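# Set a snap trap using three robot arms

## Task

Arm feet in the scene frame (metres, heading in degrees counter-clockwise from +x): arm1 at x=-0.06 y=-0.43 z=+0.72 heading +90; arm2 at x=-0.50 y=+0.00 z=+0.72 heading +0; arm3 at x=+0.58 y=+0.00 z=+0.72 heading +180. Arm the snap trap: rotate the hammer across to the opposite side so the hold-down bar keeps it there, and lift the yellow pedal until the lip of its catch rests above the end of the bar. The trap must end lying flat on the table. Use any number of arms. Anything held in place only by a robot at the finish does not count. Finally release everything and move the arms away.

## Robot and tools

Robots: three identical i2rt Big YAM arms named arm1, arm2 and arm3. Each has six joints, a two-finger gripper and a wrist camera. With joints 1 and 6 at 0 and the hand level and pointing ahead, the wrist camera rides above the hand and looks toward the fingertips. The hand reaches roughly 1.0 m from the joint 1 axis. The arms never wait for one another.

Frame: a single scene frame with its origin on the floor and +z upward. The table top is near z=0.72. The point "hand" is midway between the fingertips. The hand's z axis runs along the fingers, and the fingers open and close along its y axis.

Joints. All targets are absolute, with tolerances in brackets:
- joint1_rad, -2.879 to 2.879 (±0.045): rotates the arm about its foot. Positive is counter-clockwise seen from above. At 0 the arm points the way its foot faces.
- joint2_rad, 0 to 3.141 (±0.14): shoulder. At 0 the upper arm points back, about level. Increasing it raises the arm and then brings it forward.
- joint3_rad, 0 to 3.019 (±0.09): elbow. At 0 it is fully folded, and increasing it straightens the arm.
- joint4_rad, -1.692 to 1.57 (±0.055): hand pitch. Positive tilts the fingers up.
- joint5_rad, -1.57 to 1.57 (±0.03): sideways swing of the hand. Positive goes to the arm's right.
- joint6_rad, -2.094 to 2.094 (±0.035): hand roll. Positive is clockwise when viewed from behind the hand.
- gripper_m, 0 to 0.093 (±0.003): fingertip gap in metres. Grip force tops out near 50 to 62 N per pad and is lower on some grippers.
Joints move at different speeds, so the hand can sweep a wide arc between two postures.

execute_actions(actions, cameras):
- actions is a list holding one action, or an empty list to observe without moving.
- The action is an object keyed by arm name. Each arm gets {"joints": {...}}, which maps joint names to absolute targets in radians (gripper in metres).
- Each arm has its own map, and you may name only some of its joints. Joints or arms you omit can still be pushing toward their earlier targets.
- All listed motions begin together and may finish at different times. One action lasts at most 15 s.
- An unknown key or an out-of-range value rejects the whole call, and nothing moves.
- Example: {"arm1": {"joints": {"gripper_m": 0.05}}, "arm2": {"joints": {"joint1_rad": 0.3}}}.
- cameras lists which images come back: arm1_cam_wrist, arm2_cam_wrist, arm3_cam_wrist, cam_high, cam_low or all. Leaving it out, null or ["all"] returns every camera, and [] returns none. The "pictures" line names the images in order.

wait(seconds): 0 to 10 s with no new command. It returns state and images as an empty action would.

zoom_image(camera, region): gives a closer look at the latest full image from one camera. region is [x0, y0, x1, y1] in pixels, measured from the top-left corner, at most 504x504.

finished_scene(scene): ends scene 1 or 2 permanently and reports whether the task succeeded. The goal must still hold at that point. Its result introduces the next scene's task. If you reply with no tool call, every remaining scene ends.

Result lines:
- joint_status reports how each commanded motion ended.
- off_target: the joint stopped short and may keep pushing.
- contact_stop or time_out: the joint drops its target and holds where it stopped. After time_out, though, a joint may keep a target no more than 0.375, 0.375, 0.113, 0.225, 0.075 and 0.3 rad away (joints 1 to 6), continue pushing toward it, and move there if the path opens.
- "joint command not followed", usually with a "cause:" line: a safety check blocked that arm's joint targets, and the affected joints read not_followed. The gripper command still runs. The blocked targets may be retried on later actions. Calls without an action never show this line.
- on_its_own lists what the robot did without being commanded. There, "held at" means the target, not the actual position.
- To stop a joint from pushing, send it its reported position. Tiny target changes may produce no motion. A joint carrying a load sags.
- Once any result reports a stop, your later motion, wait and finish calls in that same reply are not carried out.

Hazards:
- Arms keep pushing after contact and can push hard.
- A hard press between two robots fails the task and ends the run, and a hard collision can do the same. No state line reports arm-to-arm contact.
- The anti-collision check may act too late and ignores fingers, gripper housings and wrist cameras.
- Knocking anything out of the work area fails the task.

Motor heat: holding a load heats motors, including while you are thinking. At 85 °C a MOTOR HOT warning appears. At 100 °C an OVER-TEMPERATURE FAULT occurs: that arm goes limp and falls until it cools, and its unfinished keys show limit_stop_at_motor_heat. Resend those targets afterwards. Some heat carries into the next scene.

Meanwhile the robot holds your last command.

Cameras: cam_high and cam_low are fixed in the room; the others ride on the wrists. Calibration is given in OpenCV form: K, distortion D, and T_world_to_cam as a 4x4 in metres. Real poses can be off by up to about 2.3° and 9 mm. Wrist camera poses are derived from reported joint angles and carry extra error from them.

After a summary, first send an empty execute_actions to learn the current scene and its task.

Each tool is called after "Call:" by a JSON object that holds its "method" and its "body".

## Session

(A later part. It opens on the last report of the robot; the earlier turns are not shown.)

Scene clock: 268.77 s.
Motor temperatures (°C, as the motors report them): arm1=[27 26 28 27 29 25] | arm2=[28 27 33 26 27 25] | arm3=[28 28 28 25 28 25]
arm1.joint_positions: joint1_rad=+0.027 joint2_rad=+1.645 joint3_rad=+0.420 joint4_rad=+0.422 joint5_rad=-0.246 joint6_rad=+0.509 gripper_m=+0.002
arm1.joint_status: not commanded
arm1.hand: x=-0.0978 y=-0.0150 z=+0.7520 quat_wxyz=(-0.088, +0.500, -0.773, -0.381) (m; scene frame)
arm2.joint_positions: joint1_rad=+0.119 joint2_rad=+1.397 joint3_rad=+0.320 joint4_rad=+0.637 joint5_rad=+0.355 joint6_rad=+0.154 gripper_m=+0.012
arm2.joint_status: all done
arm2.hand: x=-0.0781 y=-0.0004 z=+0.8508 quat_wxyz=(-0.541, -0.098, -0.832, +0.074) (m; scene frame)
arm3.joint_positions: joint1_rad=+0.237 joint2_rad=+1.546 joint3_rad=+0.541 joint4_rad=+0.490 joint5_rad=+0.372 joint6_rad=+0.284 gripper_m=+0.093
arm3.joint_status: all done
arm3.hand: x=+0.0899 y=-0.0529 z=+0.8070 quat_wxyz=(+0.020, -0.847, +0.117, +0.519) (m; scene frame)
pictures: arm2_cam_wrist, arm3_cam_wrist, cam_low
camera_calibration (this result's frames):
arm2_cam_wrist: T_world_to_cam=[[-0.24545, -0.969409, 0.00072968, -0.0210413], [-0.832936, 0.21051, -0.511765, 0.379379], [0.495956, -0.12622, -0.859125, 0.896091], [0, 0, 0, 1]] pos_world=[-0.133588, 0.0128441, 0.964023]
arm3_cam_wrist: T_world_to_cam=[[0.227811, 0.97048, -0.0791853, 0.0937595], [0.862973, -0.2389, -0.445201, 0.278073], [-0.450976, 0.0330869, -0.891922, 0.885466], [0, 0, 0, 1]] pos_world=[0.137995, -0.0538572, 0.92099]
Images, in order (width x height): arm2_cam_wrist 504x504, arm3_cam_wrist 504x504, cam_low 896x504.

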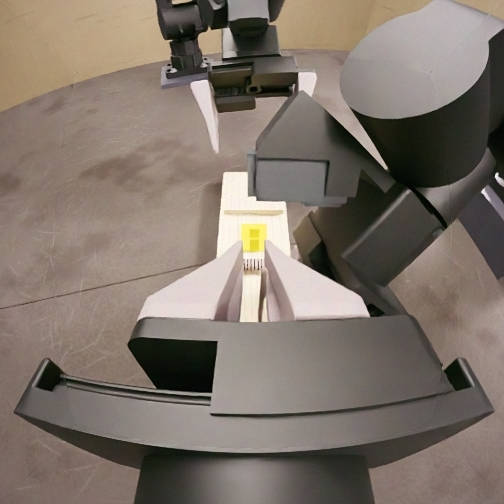

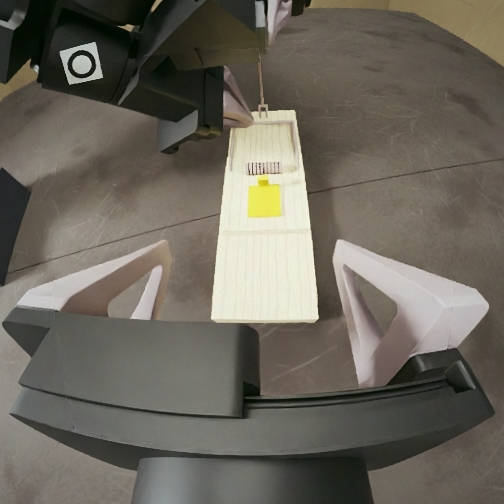

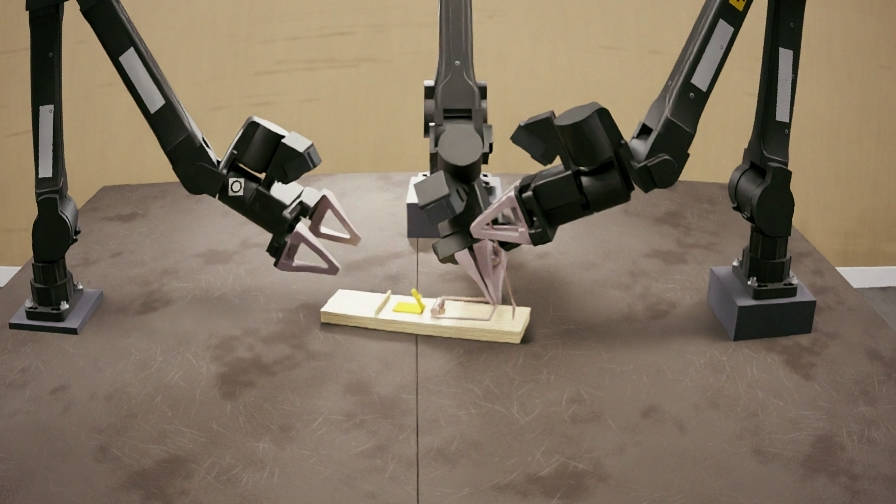

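Call:
{"method": "execute_actions", "body": {"actions": [{"arm2":{"joints":{"gripper_m":0.022}},"arm3":{"joints":{"gripper_m":0,"joint6_rad":1.75,"joint5_rad":0.30,"joint1_rad":0.175,"joint2_rad":1.62,"joint3_rad":0.78,"joint4_rad":0.15}}}], "cameras": ["cam_low","cam_high","arm2_cam_wrist"]}}

Scene clock: 282.57 s.
Motor temperatures (°C, as the motors report them): arm1=[27 26 28 27 29 25] | arm2=[28 27 33 26 27 25] | arm3=[28 28 29 25 28 25]
arm1.joint_positions: joint1_rad=+0.027 joint2_rad=+1.645 joint3_rad=+0.420 joint4_rad=+0.422 joint5_rad=-0.246 joint6_rad=+0.509 gripper_m=+0.002
arm1.joint_status: not commanded
arm1.hand: x=-0.0978 y=-0.0150 z=+0.7520 quat_wxyz=(-0.088, +0.500, -0.773, -0.381) (m; scene frame)
arm2.joint_positions: joint1_rad=+0.119 joint2_rad=+1.397 joint3_rad=+0.320 joint4_rad=+0.637 joint5_rad=+0.355 joint6_rad=+0.154 gripper_m=+0.022
arm2.joint_status: all done
arm2.hand: x=-0.0781 y=-0.0004 z=+0.8508 quat_wxyz=(-0.541, -0.098, -0.832, +0.074) (m; scene frame)
arm3.joint_positions: joint1_rad=+0.183 joint2_rad=+1.629 joint3_rad=+0.751 joint4_rad=+0.159 joint5_rad=+0.301 joint6_rad=+1.738 gripper_m=+0.001
arm3.joint_status: all done
arm3.hand: x=+0.0447 y=-0.0459 z=+0.7878 quat_wxyz=(-0.261, -0.596, +0.678, +0.341) (m; scene frame)
pictures: arm2_cam_wrist, cam_high, cam_low
camera_calibration (this result's frames):
arm2_cam_wrist: T_world_to_cam=[[-0.24545, -0.969409, 0.00072968, -0.0210413], [-0.832936, 0.21051, -0.511765, 0.379379], [0.495956, -0.12622, -0.859125, 0.896091], [0, 0, 0, 1]] pos_world=[-0.133588, 0.0128441, 0.964023]
Images, in order (width x height): arm2_cam_wrist 504x504, cam_high 896x504, cam_low 896x504.

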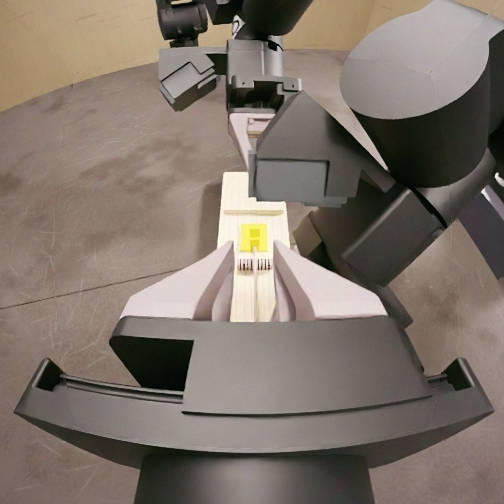

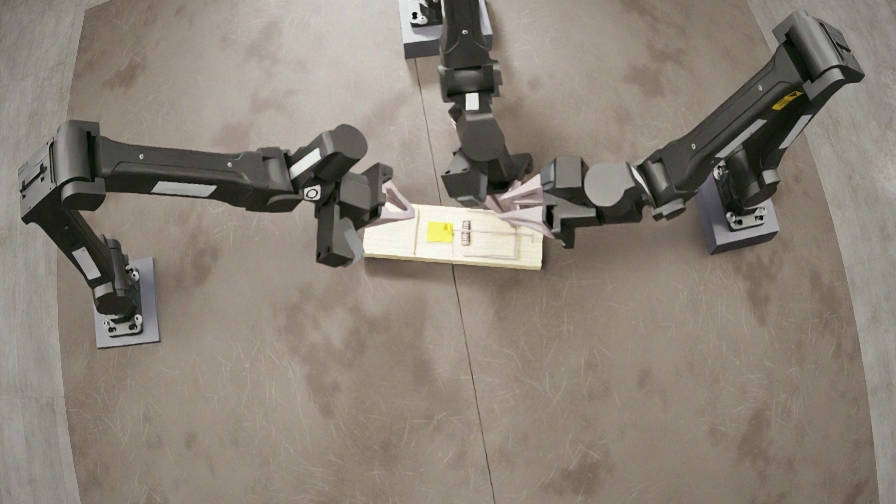

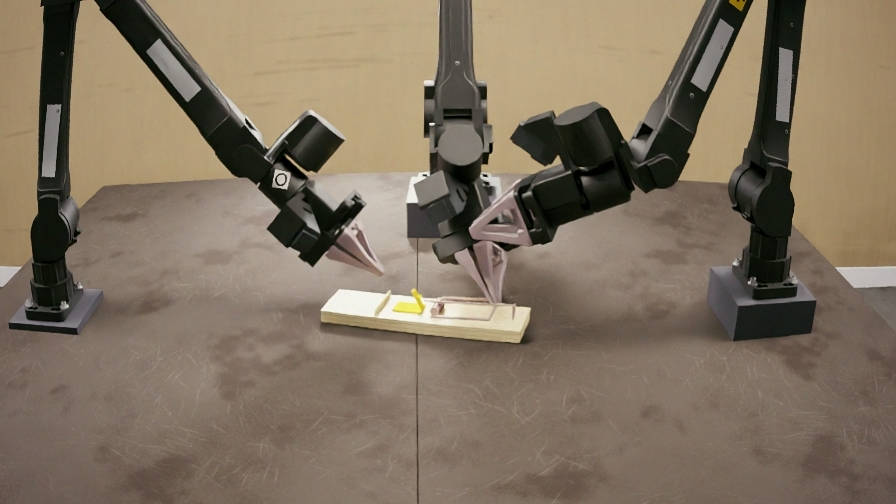

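Call:
{"method": "execute_actions", "body": {"actions": [{"arm2":{"joints":{"joint2_rad":0.9,"joint3_rad":0.2,"joint4_rad":0.2}},"arm3":{"joints":{"joint1_rad":0.15,"joint2_rad":1.725,"joint3_rad":0.855,"joint4_rad":0.165}}}]}}

Call:
{"method": "zoom_image", "body": {"camera": "cam_low", "region": [340,240,540,350]}}

Scene clock: 290.90 s.
Motor temperatures (°C, as the motors report them): arm1=[27 26 28 27 29 25] | arm2=[28 27 33 26 27 25] | arm3=[28 28 30 25 28 25]
arm1.joint_positions: joint1_rad=+0.027 joint2_rad=+1.645 joint3_rad=+0.420 joint4_rad=+0.422 joint5_rad=-0.246 joint6_rad=+0.509 gripper_m=+0.002
arm1.joint_status: not commanded
arm1.hand: x=-0.0978 y=-0.0150 z=+0.7520 quat_wxyz=(-0.088, +0.500, -0.773, -0.381) (m; scene frame)
arm2.joint_positions: joint1_rad=+0.119 joint2_rad=+0.903 joint3_rad=+0.190 joint4_rad=+0.211 joint5_rad=+0.355 joint6_rad=+0.154 gripper_m=+0.022
arm2.joint_status: all done
arm2.hand: x=-0.1585 y=-0.0117 z=+0.8796 quat_wxyz=(-0.515, -0.093, -0.848, +0.080) (m; scene frame)
arm3.joint_positions: joint1_rad=+0.161 joint2_rad=+1.735 joint3_rad=+0.815 joint4_rad=+0.159 joint5_rad=+0.301 joint6_rad=+1.739 gripper_m=+0.001
arm3.joint_status: all done
arm3.hand: x=+0.0242 y=-0.0379 z=+0.7589 quat_wxyz=(-0.241, -0.597, +0.689, +0.334) (m; scene frame)
pictures: arm1_cam_wrist, arm2_cam_wrist, arm3_cam_wrist, cam_high, cam_low
camera_calibration (this result's frames):
arm1_cam_wrist: T_world_to_cam=[[0.838679, -0.22244, -0.49713, 0.455149], [-0.259875, -0.965621, -0.00635455, -0.0302253], [-0.478625, 0.134521, -0.867653, 0.733494], [0, 0, 0, 1]] pos_world=[-0.0385098, -0.0266133, 0.862495]
arm2_cam_wrist: T_world_to_cam=[[-0.245047, -0.969206, 0.0243161, -0.0723777], [-0.86282, 0.206574, -0.461377, 0.280411], [0.442147, -0.134039, -0.886871, 0.975044], [0, 0, 0, 1]] pos_world=[-0.206904, 0.00261989, 0.995873]
arm3_cam_wrist: T_world_to_cam=[[0.669585, -0.0647998, -0.739904, 0.541915], [0.286072, -0.896831, 0.337428, -0.288024], [-0.685434, -0.437602, -0.581967, 0.565044], [0, 0, 0, 1]] pos_world=[0.106838, 0.0240715, 0.826989]
Images, in order (width x height): arm1_cam_wrist 504x504, arm2_cam_wrist 504x504, arm3_cam_wrist 504x504, cam_high 896x504, cam_low 896x504.

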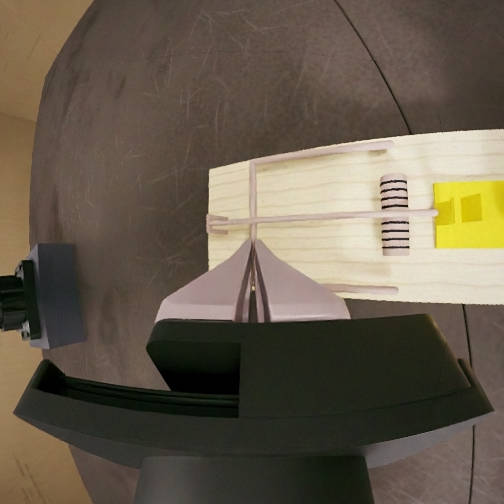

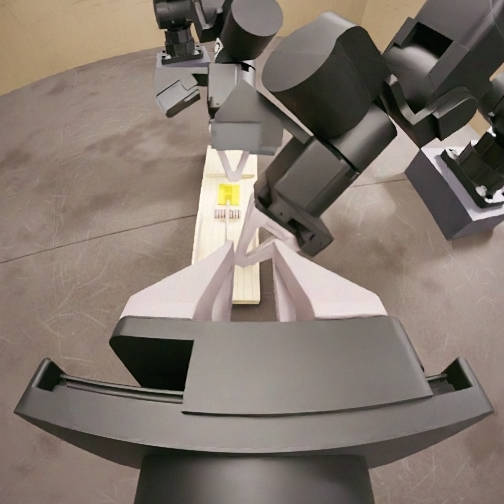

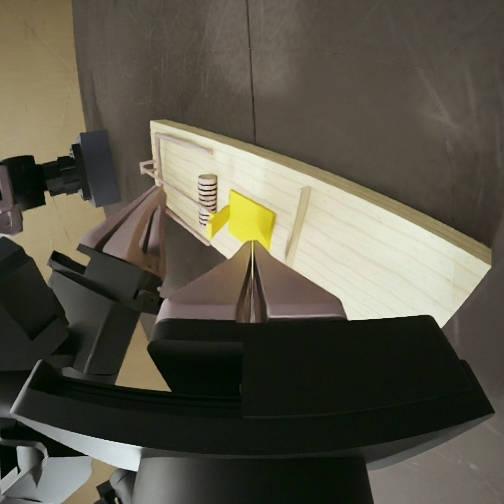

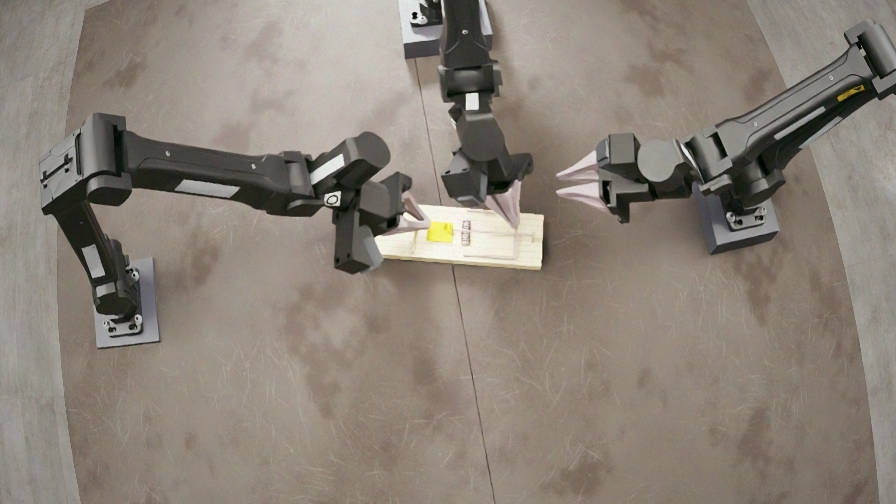

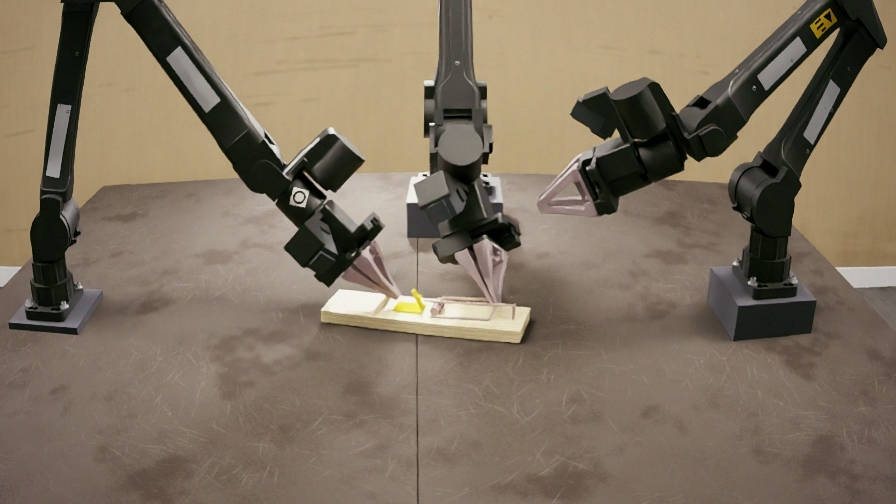

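Region (340, 240, 540, 350) of cam_low's 896x504 image, scaled by 2.520, with more detail than that image has; it fills the top 277 rows of this view, and the rest is white.

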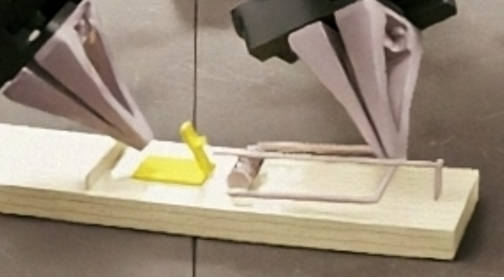

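Call:
{"method": "execute_actions", "body": {"actions": [{"arm3":{"joints":{"joint1_rad":0.13,"joint2_rad":1.765,"joint3_rad":0.905}}}], "cameras": ["cam_low","cam_high","arm3_cam_wrist"]}}

Call:
{"method": "zoom_image", "body": {"camera": "cam_low", "region": [370,260,470,330]}}

Call:
{"method": "zoom_image", "body": {"camera": "cam_high", "region": [400,195,500,265]}}

Scene clock: 310.30 s.
Motor temperatures (°C, as the motors report them): arm1=[27 26 28 27 29 25] | arm2=[28 27 34 26 27 25] | arm3=[28 28 31 25 28 24]
arm1.joint_positions: joint1_rad=+0.027 joint2_rad=+1.645 joint3_rad=+0.420 joint4_rad=+0.422 joint5_rad=-0.246 joint6_rad=+0.509 gripper_m=+0.002
arm1.joint_status: not commanded
arm1.hand: x=-0.0978 y=-0.0150 z=+0.7520 quat_wxyz=(-0.088, +0.500, -0.773, -0.381) (m; scene frame)
arm2.joint_positions: joint1_rad=+0.119 joint2_rad=+0.903 joint3_rad=+0.190 joint4_rad=+0.211 joint5_rad=+0.355 joint6_rad=+0.154 gripper_m=+0.022
arm2.joint_status: not commanded
arm2.hand: x=-0.1585 y=-0.0117 z=+0.8796 quat_wxyz=(-0.515, -0.093, -0.848, +0.080) (m; scene frame)
arm3.joint_positions: joint1_rad=+0.141 joint2_rad=+1.765 joint3_rad=+0.861 joint4_rad=+0.159 joint5_rad=+0.301 joint6_rad=+1.739 gripper_m=+0.001
arm3.joint_status: all done
arm3.hand: x=+0.0056 y=-0.0296 z=+0.7609 quat_wxyz=(-0.244, -0.587, +0.693, +0.340) (m; scene frame)
pictures: arm3_cam_wrist, cam_high, cam_low
camera_calibration (this result's frames):
arm3_cam_wrist: T_world_to_cam=[[0.657148, -0.0795759, -0.749549, 0.563331], [0.273353, -0.901557, 0.335369, -0.274457], [-0.702449, -0.425279, -0.570704, 0.549012], [0, 0, 0, 1]] pos_world=[0.0904853, 0.0308722, 0.827612]
Images, in order (width x height): arm3_cam_wrist 504x504, cam_high 896x504, cam_low 896x504.

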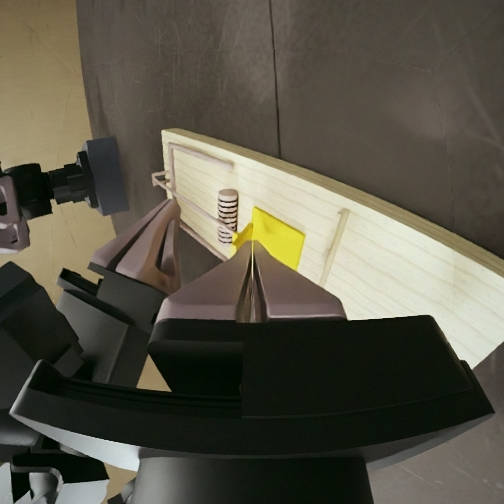

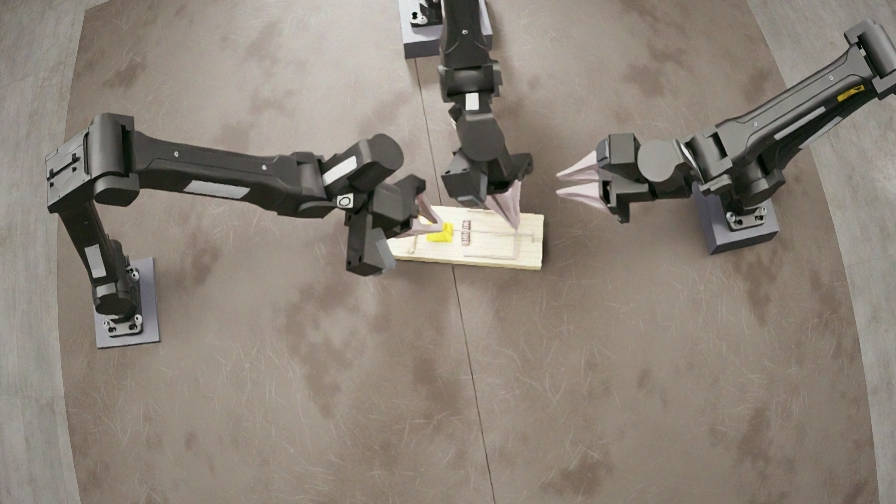

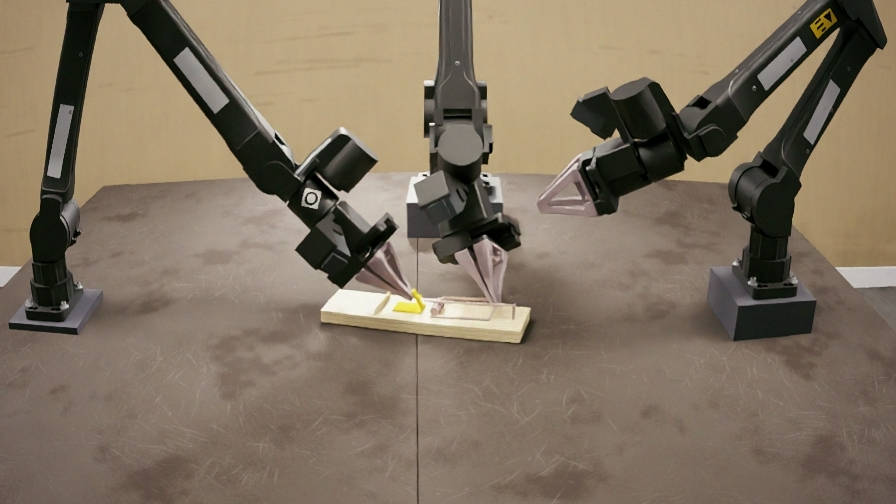

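Region (370, 260, 470, 330) of cam_low's 896x504 image, scaled by 5.040, with more detail than that image has; it fills the top 353 rows of this view, and the rest is white.

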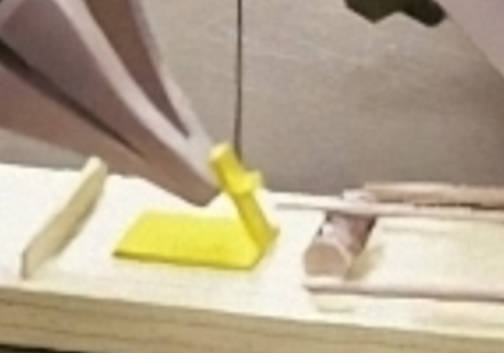

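Region (400, 195, 500, 265) of cam_high's 896x504 image, scaled by 5.040, with more detail than that image has; it fills the top 353 rows of this view, and the rest is white.

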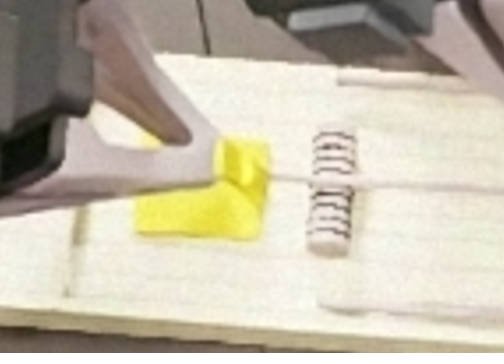

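At the catch. Push ~1 cm forward with slight rise.

Call:
{"method": "execute_actions", "body": {"actions": [{"arm3":{"joints":{"joint1_rad":0.125,"joint2_rad":1.785,"joint3_rad":0.93}}}], "cameras": ["cam_low"]}}

Call:
{"method": "zoom_image", "body": {"camera": "cam_low", "region": [370,260,470,330]}}

Scene clock: 316.60 s.
Motor temperatures (°C, as the motors report them): arm1=[27 26 28 27 29 25] | arm2=[28 27 34 26 27 25] | arm3=[28 28 31 25 28 24]
arm1.joint_positions: joint1_rad=+0.027 joint2_rad=+1.645 joint3_rad=+0.420 joint4_rad=+0.422 joint5_rad=-0.246 joint6_rad=+0.509 gripper_m=+0.002
arm1.joint_status: not commanded
arm1.hand: x=-0.0978 y=-0.0150 z=+0.7520 quat_wxyz=(-0.088, +0.500, -0.773, -0.381) (m; scene frame)
arm2.joint_positions: joint1_rad=+0.119 joint2_rad=+0.903 joint3_rad=+0.190 joint4_rad=+0.211 joint5_rad=+0.355 joint6_rad=+0.154 gripper_m=+0.022
arm2.joint_status: not commanded
arm2.hand: x=-0.1585 y=-0.0117 z=+0.8796 quat_wxyz=(-0.515, -0.093, -0.848, +0.080) (m; scene frame)
arm3.joint_positions: joint1_rad=+0.140 joint2_rad=+1.783 joint3_rad=+0.882 joint4_rad=+0.159 joint5_rad=+0.301 joint6_rad=+1.739 gripper_m=+0.001
arm3.joint_status: all done
arm3.hand: x=-0.0021 y=-0.0299 z=+0.7596 quat_wxyz=(-0.245, -0.586, +0.693, +0.341) (m; scene frame)
pictures: cam_low
Images, in order (width x height): cam_low 896x504.

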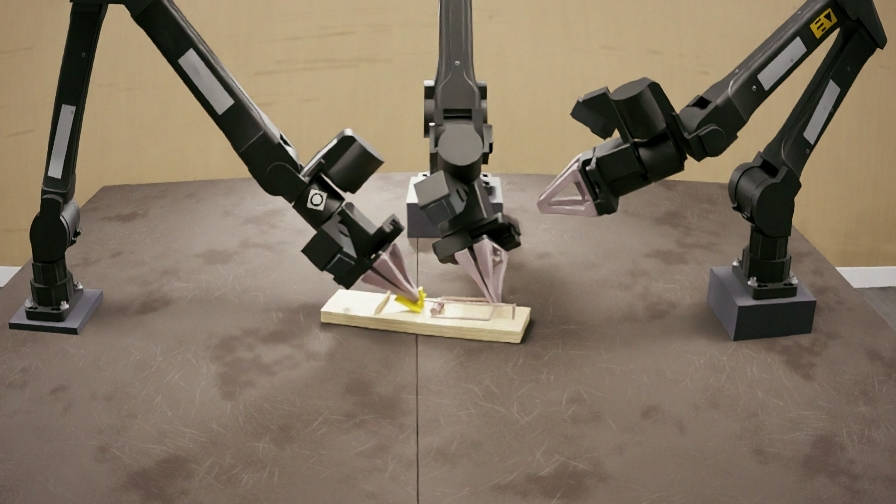

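Region (370, 260, 470, 330) of cam_low's 896x504 image, scaled by 5.040, with more detail than that image has; it fills the top 353 rows of this view, and the rest is white.

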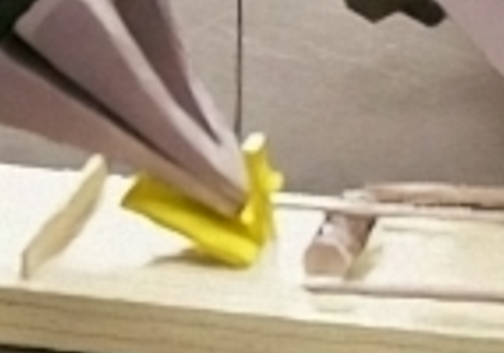

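Call:
{"method": "execute_actions", "body": {"actions": [{"arm3":{"joints":{"joint4_rad":0.205}}}], "cameras": ["cam_low"]}}

Call:
{"method": "zoom_image", "body": {"camera": "cam_low", "region": [370,260,470,330]}}

Scene clock: 322.13 s.
Motor temperatures (°C, as the motors report them): arm1=[27 25 28 27 29 25] | arm2=[28 27 34 26 27 25] | arm3=[28 28 31 25 28 24]
arm1.joint_positions: joint1_rad=+0.027 joint2_rad=+1.645 joint3_rad=+0.420 joint4_rad=+0.422 joint5_rad=-0.246 joint6_rad=+0.509 gripper_m=+0.002
arm1.joint_status: not commanded
arm1.hand: x=-0.0978 y=-0.0150 z=+0.7520 quat_wxyz=(-0.088, +0.500, -0.773, -0.381) (m; scene frame)
arm2.joint_positions: joint1_rad=+0.119 joint2_rad=+0.903 joint3_rad=+0.190 joint4_rad=+0.211 joint5_rad=+0.355 joint6_rad=+0.154 gripper_m=+0.022
arm2.joint_status: not commanded
arm2.hand: x=-0.1585 y=-0.0117 z=+0.8796 quat_wxyz=(-0.515, -0.093, -0.848, +0.080) (m; scene frame)
arm3.joint_positions: joint1_rad=+0.140 joint2_rad=+1.783 joint3_rad=+0.882 joint4_rad=+0.178 joint5_rad=+0.301 joint6_rad=+1.739 gripper_m=+0.001
arm3.joint_status: all done
arm3.hand: x=-0.0051 y=-0.0302 z=+0.7627 quat_wxyz=(-0.252, -0.582, +0.692, +0.345) (m; scene frame)
pictures: cam_low
Images, in order (width x height): cam_low 896x504.

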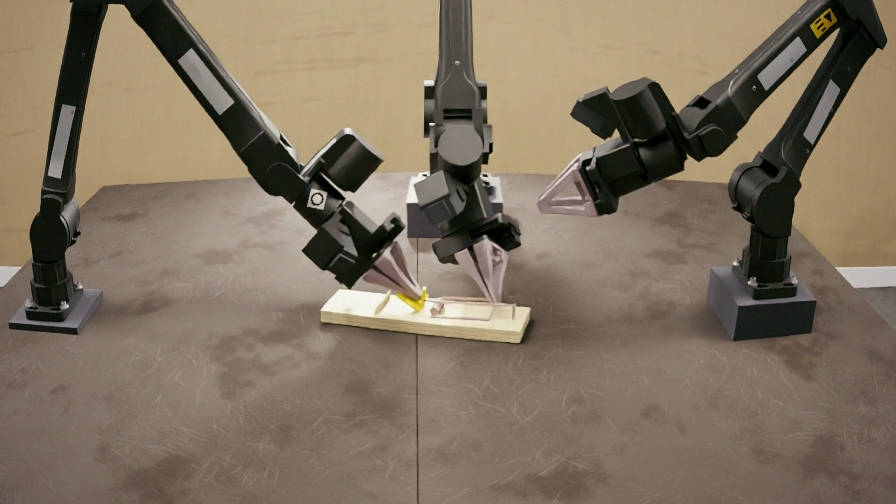

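Region (370, 260, 470, 330) of cam_low's 896x504 image, scaled by 5.040, with more detail than that image has; it fills the top 353 rows of this view, and the rest is white.

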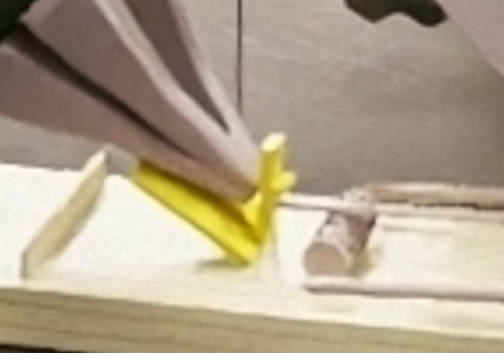

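Lip over tip. Ease arm1.

Call:
{"method": "execute_actions", "body": {"actions": [{"arm1":{"joints":{"joint2_rad":1.65,"joint1_rad":0.027}}}], "cameras": ["cam_low"]}}

Call:
{"method": "zoom_image", "body": {"camera": "cam_low", "region": [370,250,530,340]}}

Scene clock: 327.83 s.
Motor temperatures (°C, as the motors report them): arm1=[27 25 28 27 29 25] | arm2=[28 27 34 26 27 25] | arm3=[28 28 31 25 28 24]
arm1.joint_positions: joint1_rad=+0.027 joint2_rad=+1.627 joint3_rad=+0.415 joint4_rad=+0.421 joint5_rad=-0.249 joint6_rad=+0.509 gripper_m=+0.002
arm1.joint_status: all done
arm1.hand: x=-0.0981 y=-0.0155 z=+0.7571 quat_wxyz=(-0.089, +0.499, -0.771, -0.386) (m; scene frame)
arm2.joint_positions: joint1_rad=+0.119 joint2_rad=+0.903 joint3_rad=+0.190 joint4_rad=+0.211 joint5_rad=+0.355 joint6_rad=+0.154 gripper_m=+0.022
arm2.joint_status: not commanded
arm2.hand: x=-0.1585 y=-0.0117 z=+0.8796 quat_wxyz=(-0.515, -0.093, -0.848, +0.080) (m; scene frame)
arm3.joint_positions: joint1_rad=+0.139 joint2_rad=+1.784 joint3_rad=+0.882 joint4_rad=+0.179 joint5_rad=+0.299 joint6_rad=+1.739 gripper_m=+0.001
arm3.joint_status: not commanded
arm3.hand: x=-0.0052 y=-0.0303 z=+0.7627 quat_wxyz=(-0.253, -0.582, +0.692, +0.345) (m; scene frame)
pictures: cam_low
Images, in order (width x height): cam_low 896x504.

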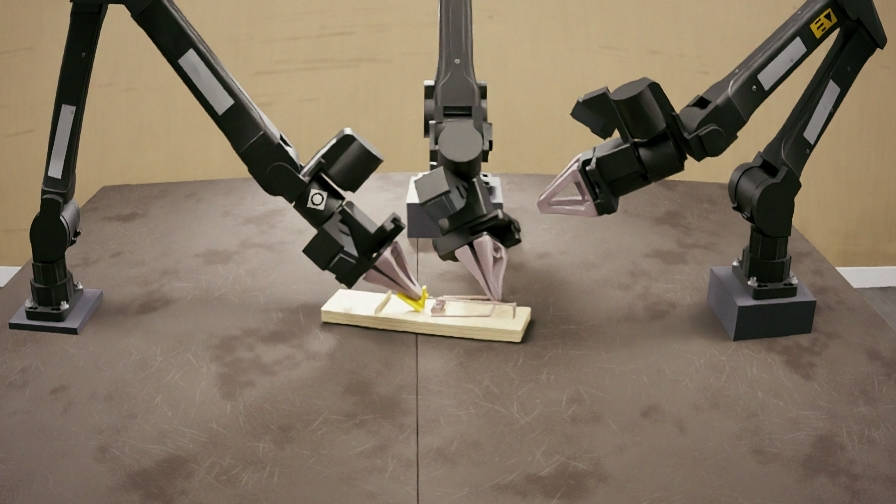

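Region (370, 250, 530, 340) of cam_low's 896x504 image, scaled by 3.150, with more detail than that image has; it fills the top 284 rows of this view, and the rest is white.

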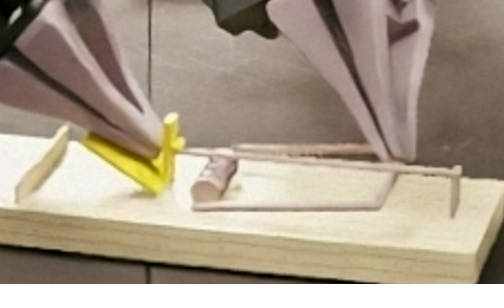

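Call:
{"method": "execute_actions", "body": {"actions": [{"arm1":{"joints":{"gripper_m":0.012,"joint2_rad":1.62,"joint3_rad":0.43,"joint4_rad":0.43}}}], "cameras": ["cam_low"]}}

Call:
{"method": "execute_actions", "body": {"actions": [{"arm1":{"joints":{"joint2_rad":1.5}}}], "cameras": ["cam_low","cam_high"]}}

Call:
{"method": "zoom_image", "body": {"camera": "cam_low", "region": [370,250,530,340]}}

Scene clock: 341.37 s.
Motor temperatures (°C, as the motors report them): arm1=[27 26 28 27 29 25] | arm2=[28 27 34 26 27 25] | arm3=[28 28 32 25 28 24]
arm1.joint_positions: joint1_rad=+0.027 joint2_rad=+1.622 joint3_rad=+0.415 joint4_rad=+0.422 joint5_rad=-0.249 joint6_rad=+0.509 gripper_m=+0.012
arm1.joint_status: all done
arm1.hand: x=-0.0980 y=-0.0143 z=+0.7595 quat_wxyz=(-0.091, +0.499, -0.769, -0.388) (m; scene frame)
arm2.joint_positions: joint1_rad=+0.119 joint2_rad=+0.903 joint3_rad=+0.190 joint4_rad=+0.211 joint5_rad=+0.355 joint6_rad=+0.154 gripper_m=+0.022
arm2.joint_status: not commanded
arm2.hand: x=-0.1585 y=-0.0117 z=+0.8796 quat_wxyz=(-0.515, -0.093, -0.848, +0.080) (m; scene frame)
arm3.joint_positions: joint1_rad=+0.139 joint2_rad=+1.784 joint3_rad=+0.882 joint4_rad=+0.181 joint5_rad=+0.299 joint6_rad=+1.739 gripper_m=+0.001
arm3.joint_status: not commanded
arm3.hand: x=-0.0055 y=-0.0304 z=+0.7630 quat_wxyz=(-0.253, -0.582, +0.691, +0.345) (m; scene frame)
pictures: cam_low
Images, in order (width x height): cam_low 896x504.

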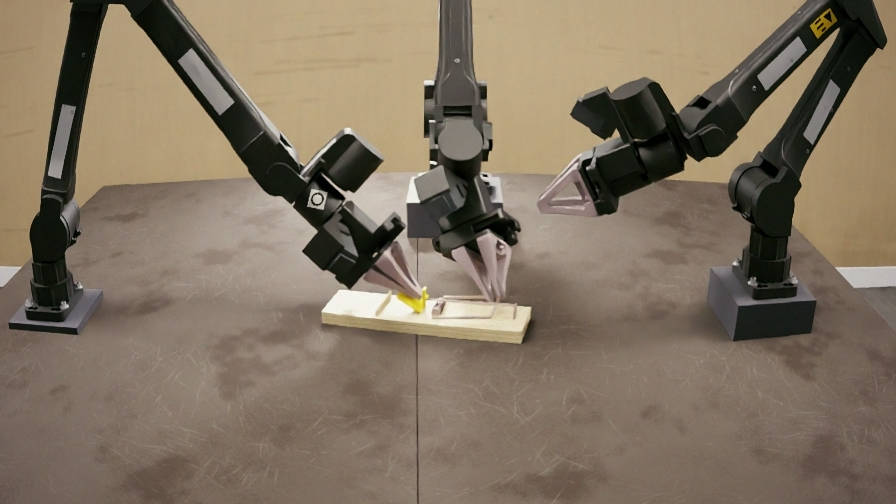

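Scene clock: 342.23 s.
Motor temperatures (°C, as the motors report them): arm1=[27 26 28 27 29 25] | arm2=[28 27 34 26 27 25] | arm3=[28 28 32 25 28 24]
arm1.joint_positions: joint1_rad=+0.027 joint2_rad=+1.496 joint3_rad=+0.415 joint4_rad=+0.422 joint5_rad=-0.248 joint6_rad=+0.509 gripper_m=+0.012
arm1.joint_status: all done
arm1.hand: x=-0.0971 y=+0.0016 z=+0.8098 quat_wxyz=(-0.124, +0.492, -0.744, -0.435) (m; scene frame)
arm2.joint_positions: joint1_rad=+0.119 joint2_rad=+0.903 joint3_rad=+0.190 joint4_rad=+0.211 joint5_rad=+0.355 joint6_rad=+0.154 gripper_m=+0.022
arm2.joint_status: not commanded
arm2.hand: x=-0.1585 y=-0.0117 z=+0.8796 quat_wxyz=(-0.515, -0.093, -0.848, +0.080) (m; scene frame)
arm3.joint_positions: joint1_rad=+0.139 joint2_rad=+1.784 joint3_rad=+0.882 joint4_rad=+0.182 joint5_rad=+0.299 joint6_rad=+1.739 gripper_m=+0.001
arm3.joint_status: not commanded
arm3.hand: x=-0.0057 y=-0.0304 z=+0.7632 quat_wxyz=(-0.254, -0.582, +0.691, +0.345) (m; scene frame)
pictures: cam_high, cam_low
Images, in order (width x height): cam_high 896x504, cam_low 896x504.

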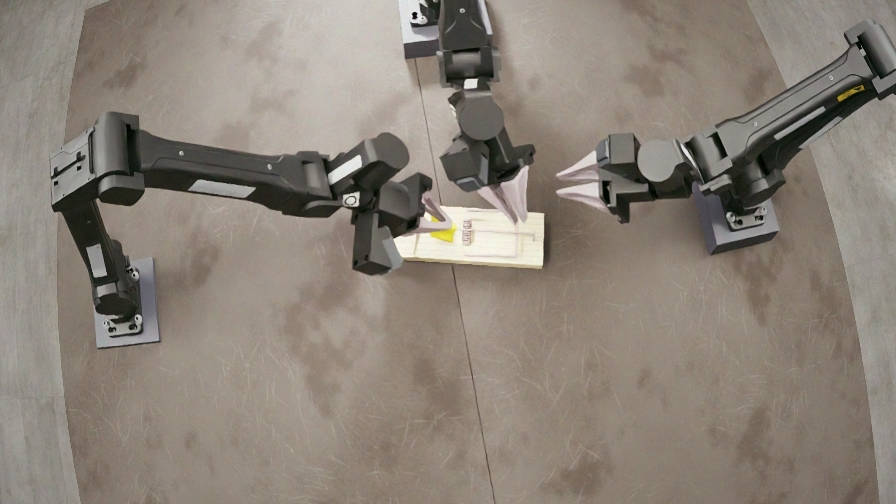

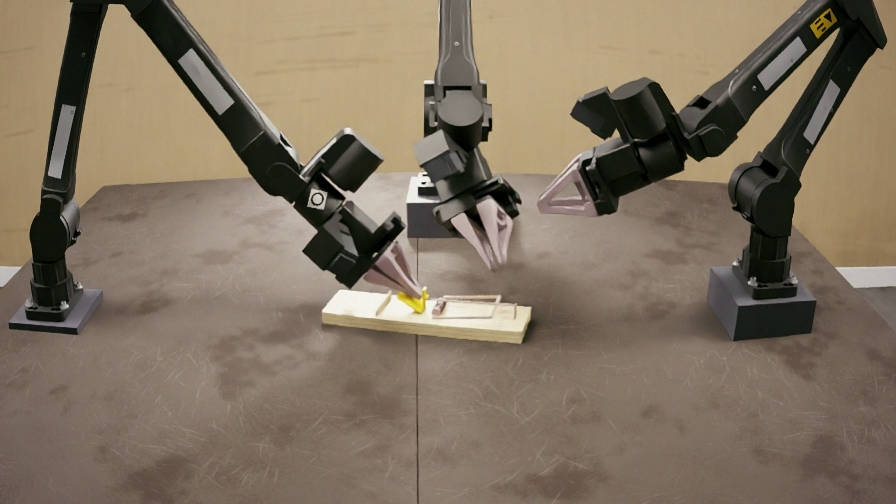

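Region (370, 250, 530, 340) of cam_low's 896x504 image, scaled by 3.150, with more detail than that image has; it fills the top 284 rows of this view, and the rest is white.

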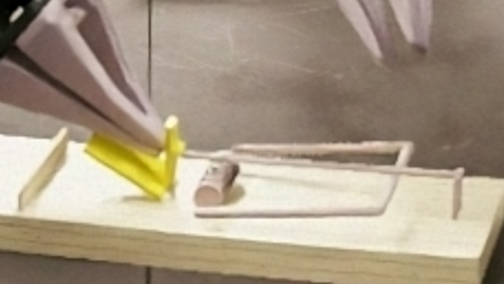

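Call:
{"method": "execute_actions", "body": {"actions": [{"arm1":{"joints":{"joint2_rad":1.2,"joint3_rad":0.25,"joint4_rad":0.1,"joint1_rad":0.15}},"arm3":{"joints":{"joint2_rad":1.62}}}], "cameras": []}}

Call:
{"method": "execute_actions", "body": {"actions": [{"arm1":{"joints":{"joint2_rad":0.95}},"arm3":{"joints":{"joint2_rad":1.3,"joint3_rad":0.6}}}], "cameras": ["cam_low"]}}

Call:
{"method": "zoom_image", "body": {"camera": "cam_low", "region": [310,250,550,350]}}

Scene clock: 350.97 s.
Motor temperatures (°C, as the motors report them): arm1=[27 26 29 27 29 25] | arm2=[28 27 34 26 27 25] | arm3=[28 28 32 25 28 24]
arm1.joint_positions: joint1_rad=+0.152 joint2_rad=+1.203 joint3_rad=+0.248 joint4_rad=+0.111 joint5_rad=-0.245 joint6_rad=+0.509 gripper_m=+0.012
arm1.joint_status: all done
arm1.hand: x=-0.1389 y=-0.1071 z=+0.7984 quat_wxyz=(-0.055, +0.549, -0.748, -0.369) (m; scene frame)
arm2.joint_positions: joint1_rad=+0.119 joint2_rad=+0.903 joint3_rad=+0.190 joint4_rad=+0.211 joint5_rad=+0.355 joint6_rad=+0.154 gripper_m=+0.022
arm2.joint_status: not commanded
arm2.hand: x=-0.1585 y=-0.0117 z=+0.8796 quat_wxyz=(-0.515, -0.093, -0.848, +0.080) (m; scene frame)
arm3.joint_positions: joint1_rad=+0.139 joint2_rad=+1.619 joint3_rad=+0.891 joint4_rad=+0.192 joint5_rad=+0.299 joint6_rad=+1.739 gripper_m=+0.001
arm3.joint_status: all done
arm3.hand: x=-0.0193 y=-0.0308 z=+0.8636 quat_wxyz=(-0.323, -0.543, +0.671, +0.388) (m; scene frame)
pictures: none
No camera images: the call's "cameras" was empty. Leave "cameras" out to get every camera's image.

Scene clock: 352.00 s.
Motor temperatures (°C, as the motors report them): arm1=[27 26 29 27 29 25] | arm2=[28 27 34 26 27 25] | arm3=[28 28 32 25 28 24]
arm1.joint_positions: joint1_rad=+0.152 joint2_rad=+0.947 joint3_rad=+0.248 joint4_rad=+0.107 joint5_rad=-0.245 joint6_rad=+0.509 gripper_m=+0.012
arm1.joint_status: all done
arm1.hand: x=-0.1401 y=-0.0890 z=+0.8793 quat_wxyz=(-0.113, +0.532, -0.697, -0.468) (m; scene frame)
arm2.joint_positions: joint1_rad=+0.119 joint2_rad=+0.903 joint3_rad=+0.190 joint4_rad=+0.211 joint5_rad=+0.355 joint6_rad=+0.154 gripper_m=+0.022
arm2.joint_status: not commanded
arm2.hand: x=-0.1585 y=-0.0117 z=+0.8796 quat_wxyz=(-0.515, -0.093, -0.848, +0.080) (m; scene frame)
arm3.joint_positions: joint1_rad=+0.139 joint2_rad=+1.298 joint3_rad=+0.600 joint4_rad=+0.192 joint5_rad=+0.299 joint6_rad=+1.739 gripper_m=+0.001
arm3.joint_status: all done
arm3.hand: x=+0.0915 y=-0.0149 z=+0.8857 quat_wxyz=(-0.333, -0.537, +0.667, +0.395) (m; scene frame)
pictures: cam_low
Images, in order (width x height): cam_low 896x504.

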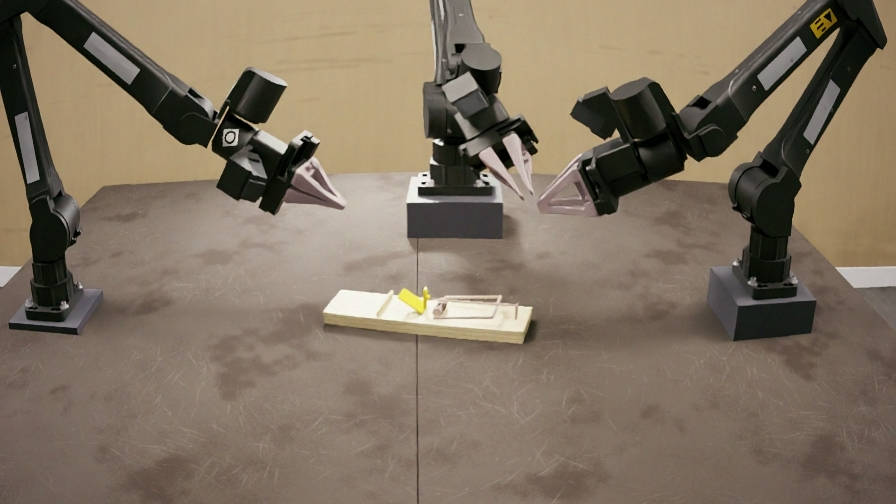

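Region (310, 250, 550, 350) of cam_low's 896x504 image, scaled by 2.100, with more detail than that image has; it fills the top 210 rows of this view, and the rest is white.

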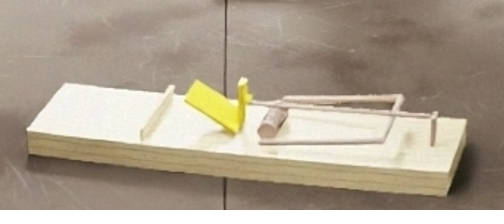

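Call:
{"method": "finished_scene", "body": {"scene": 2}}

The scene is finished: the task was done.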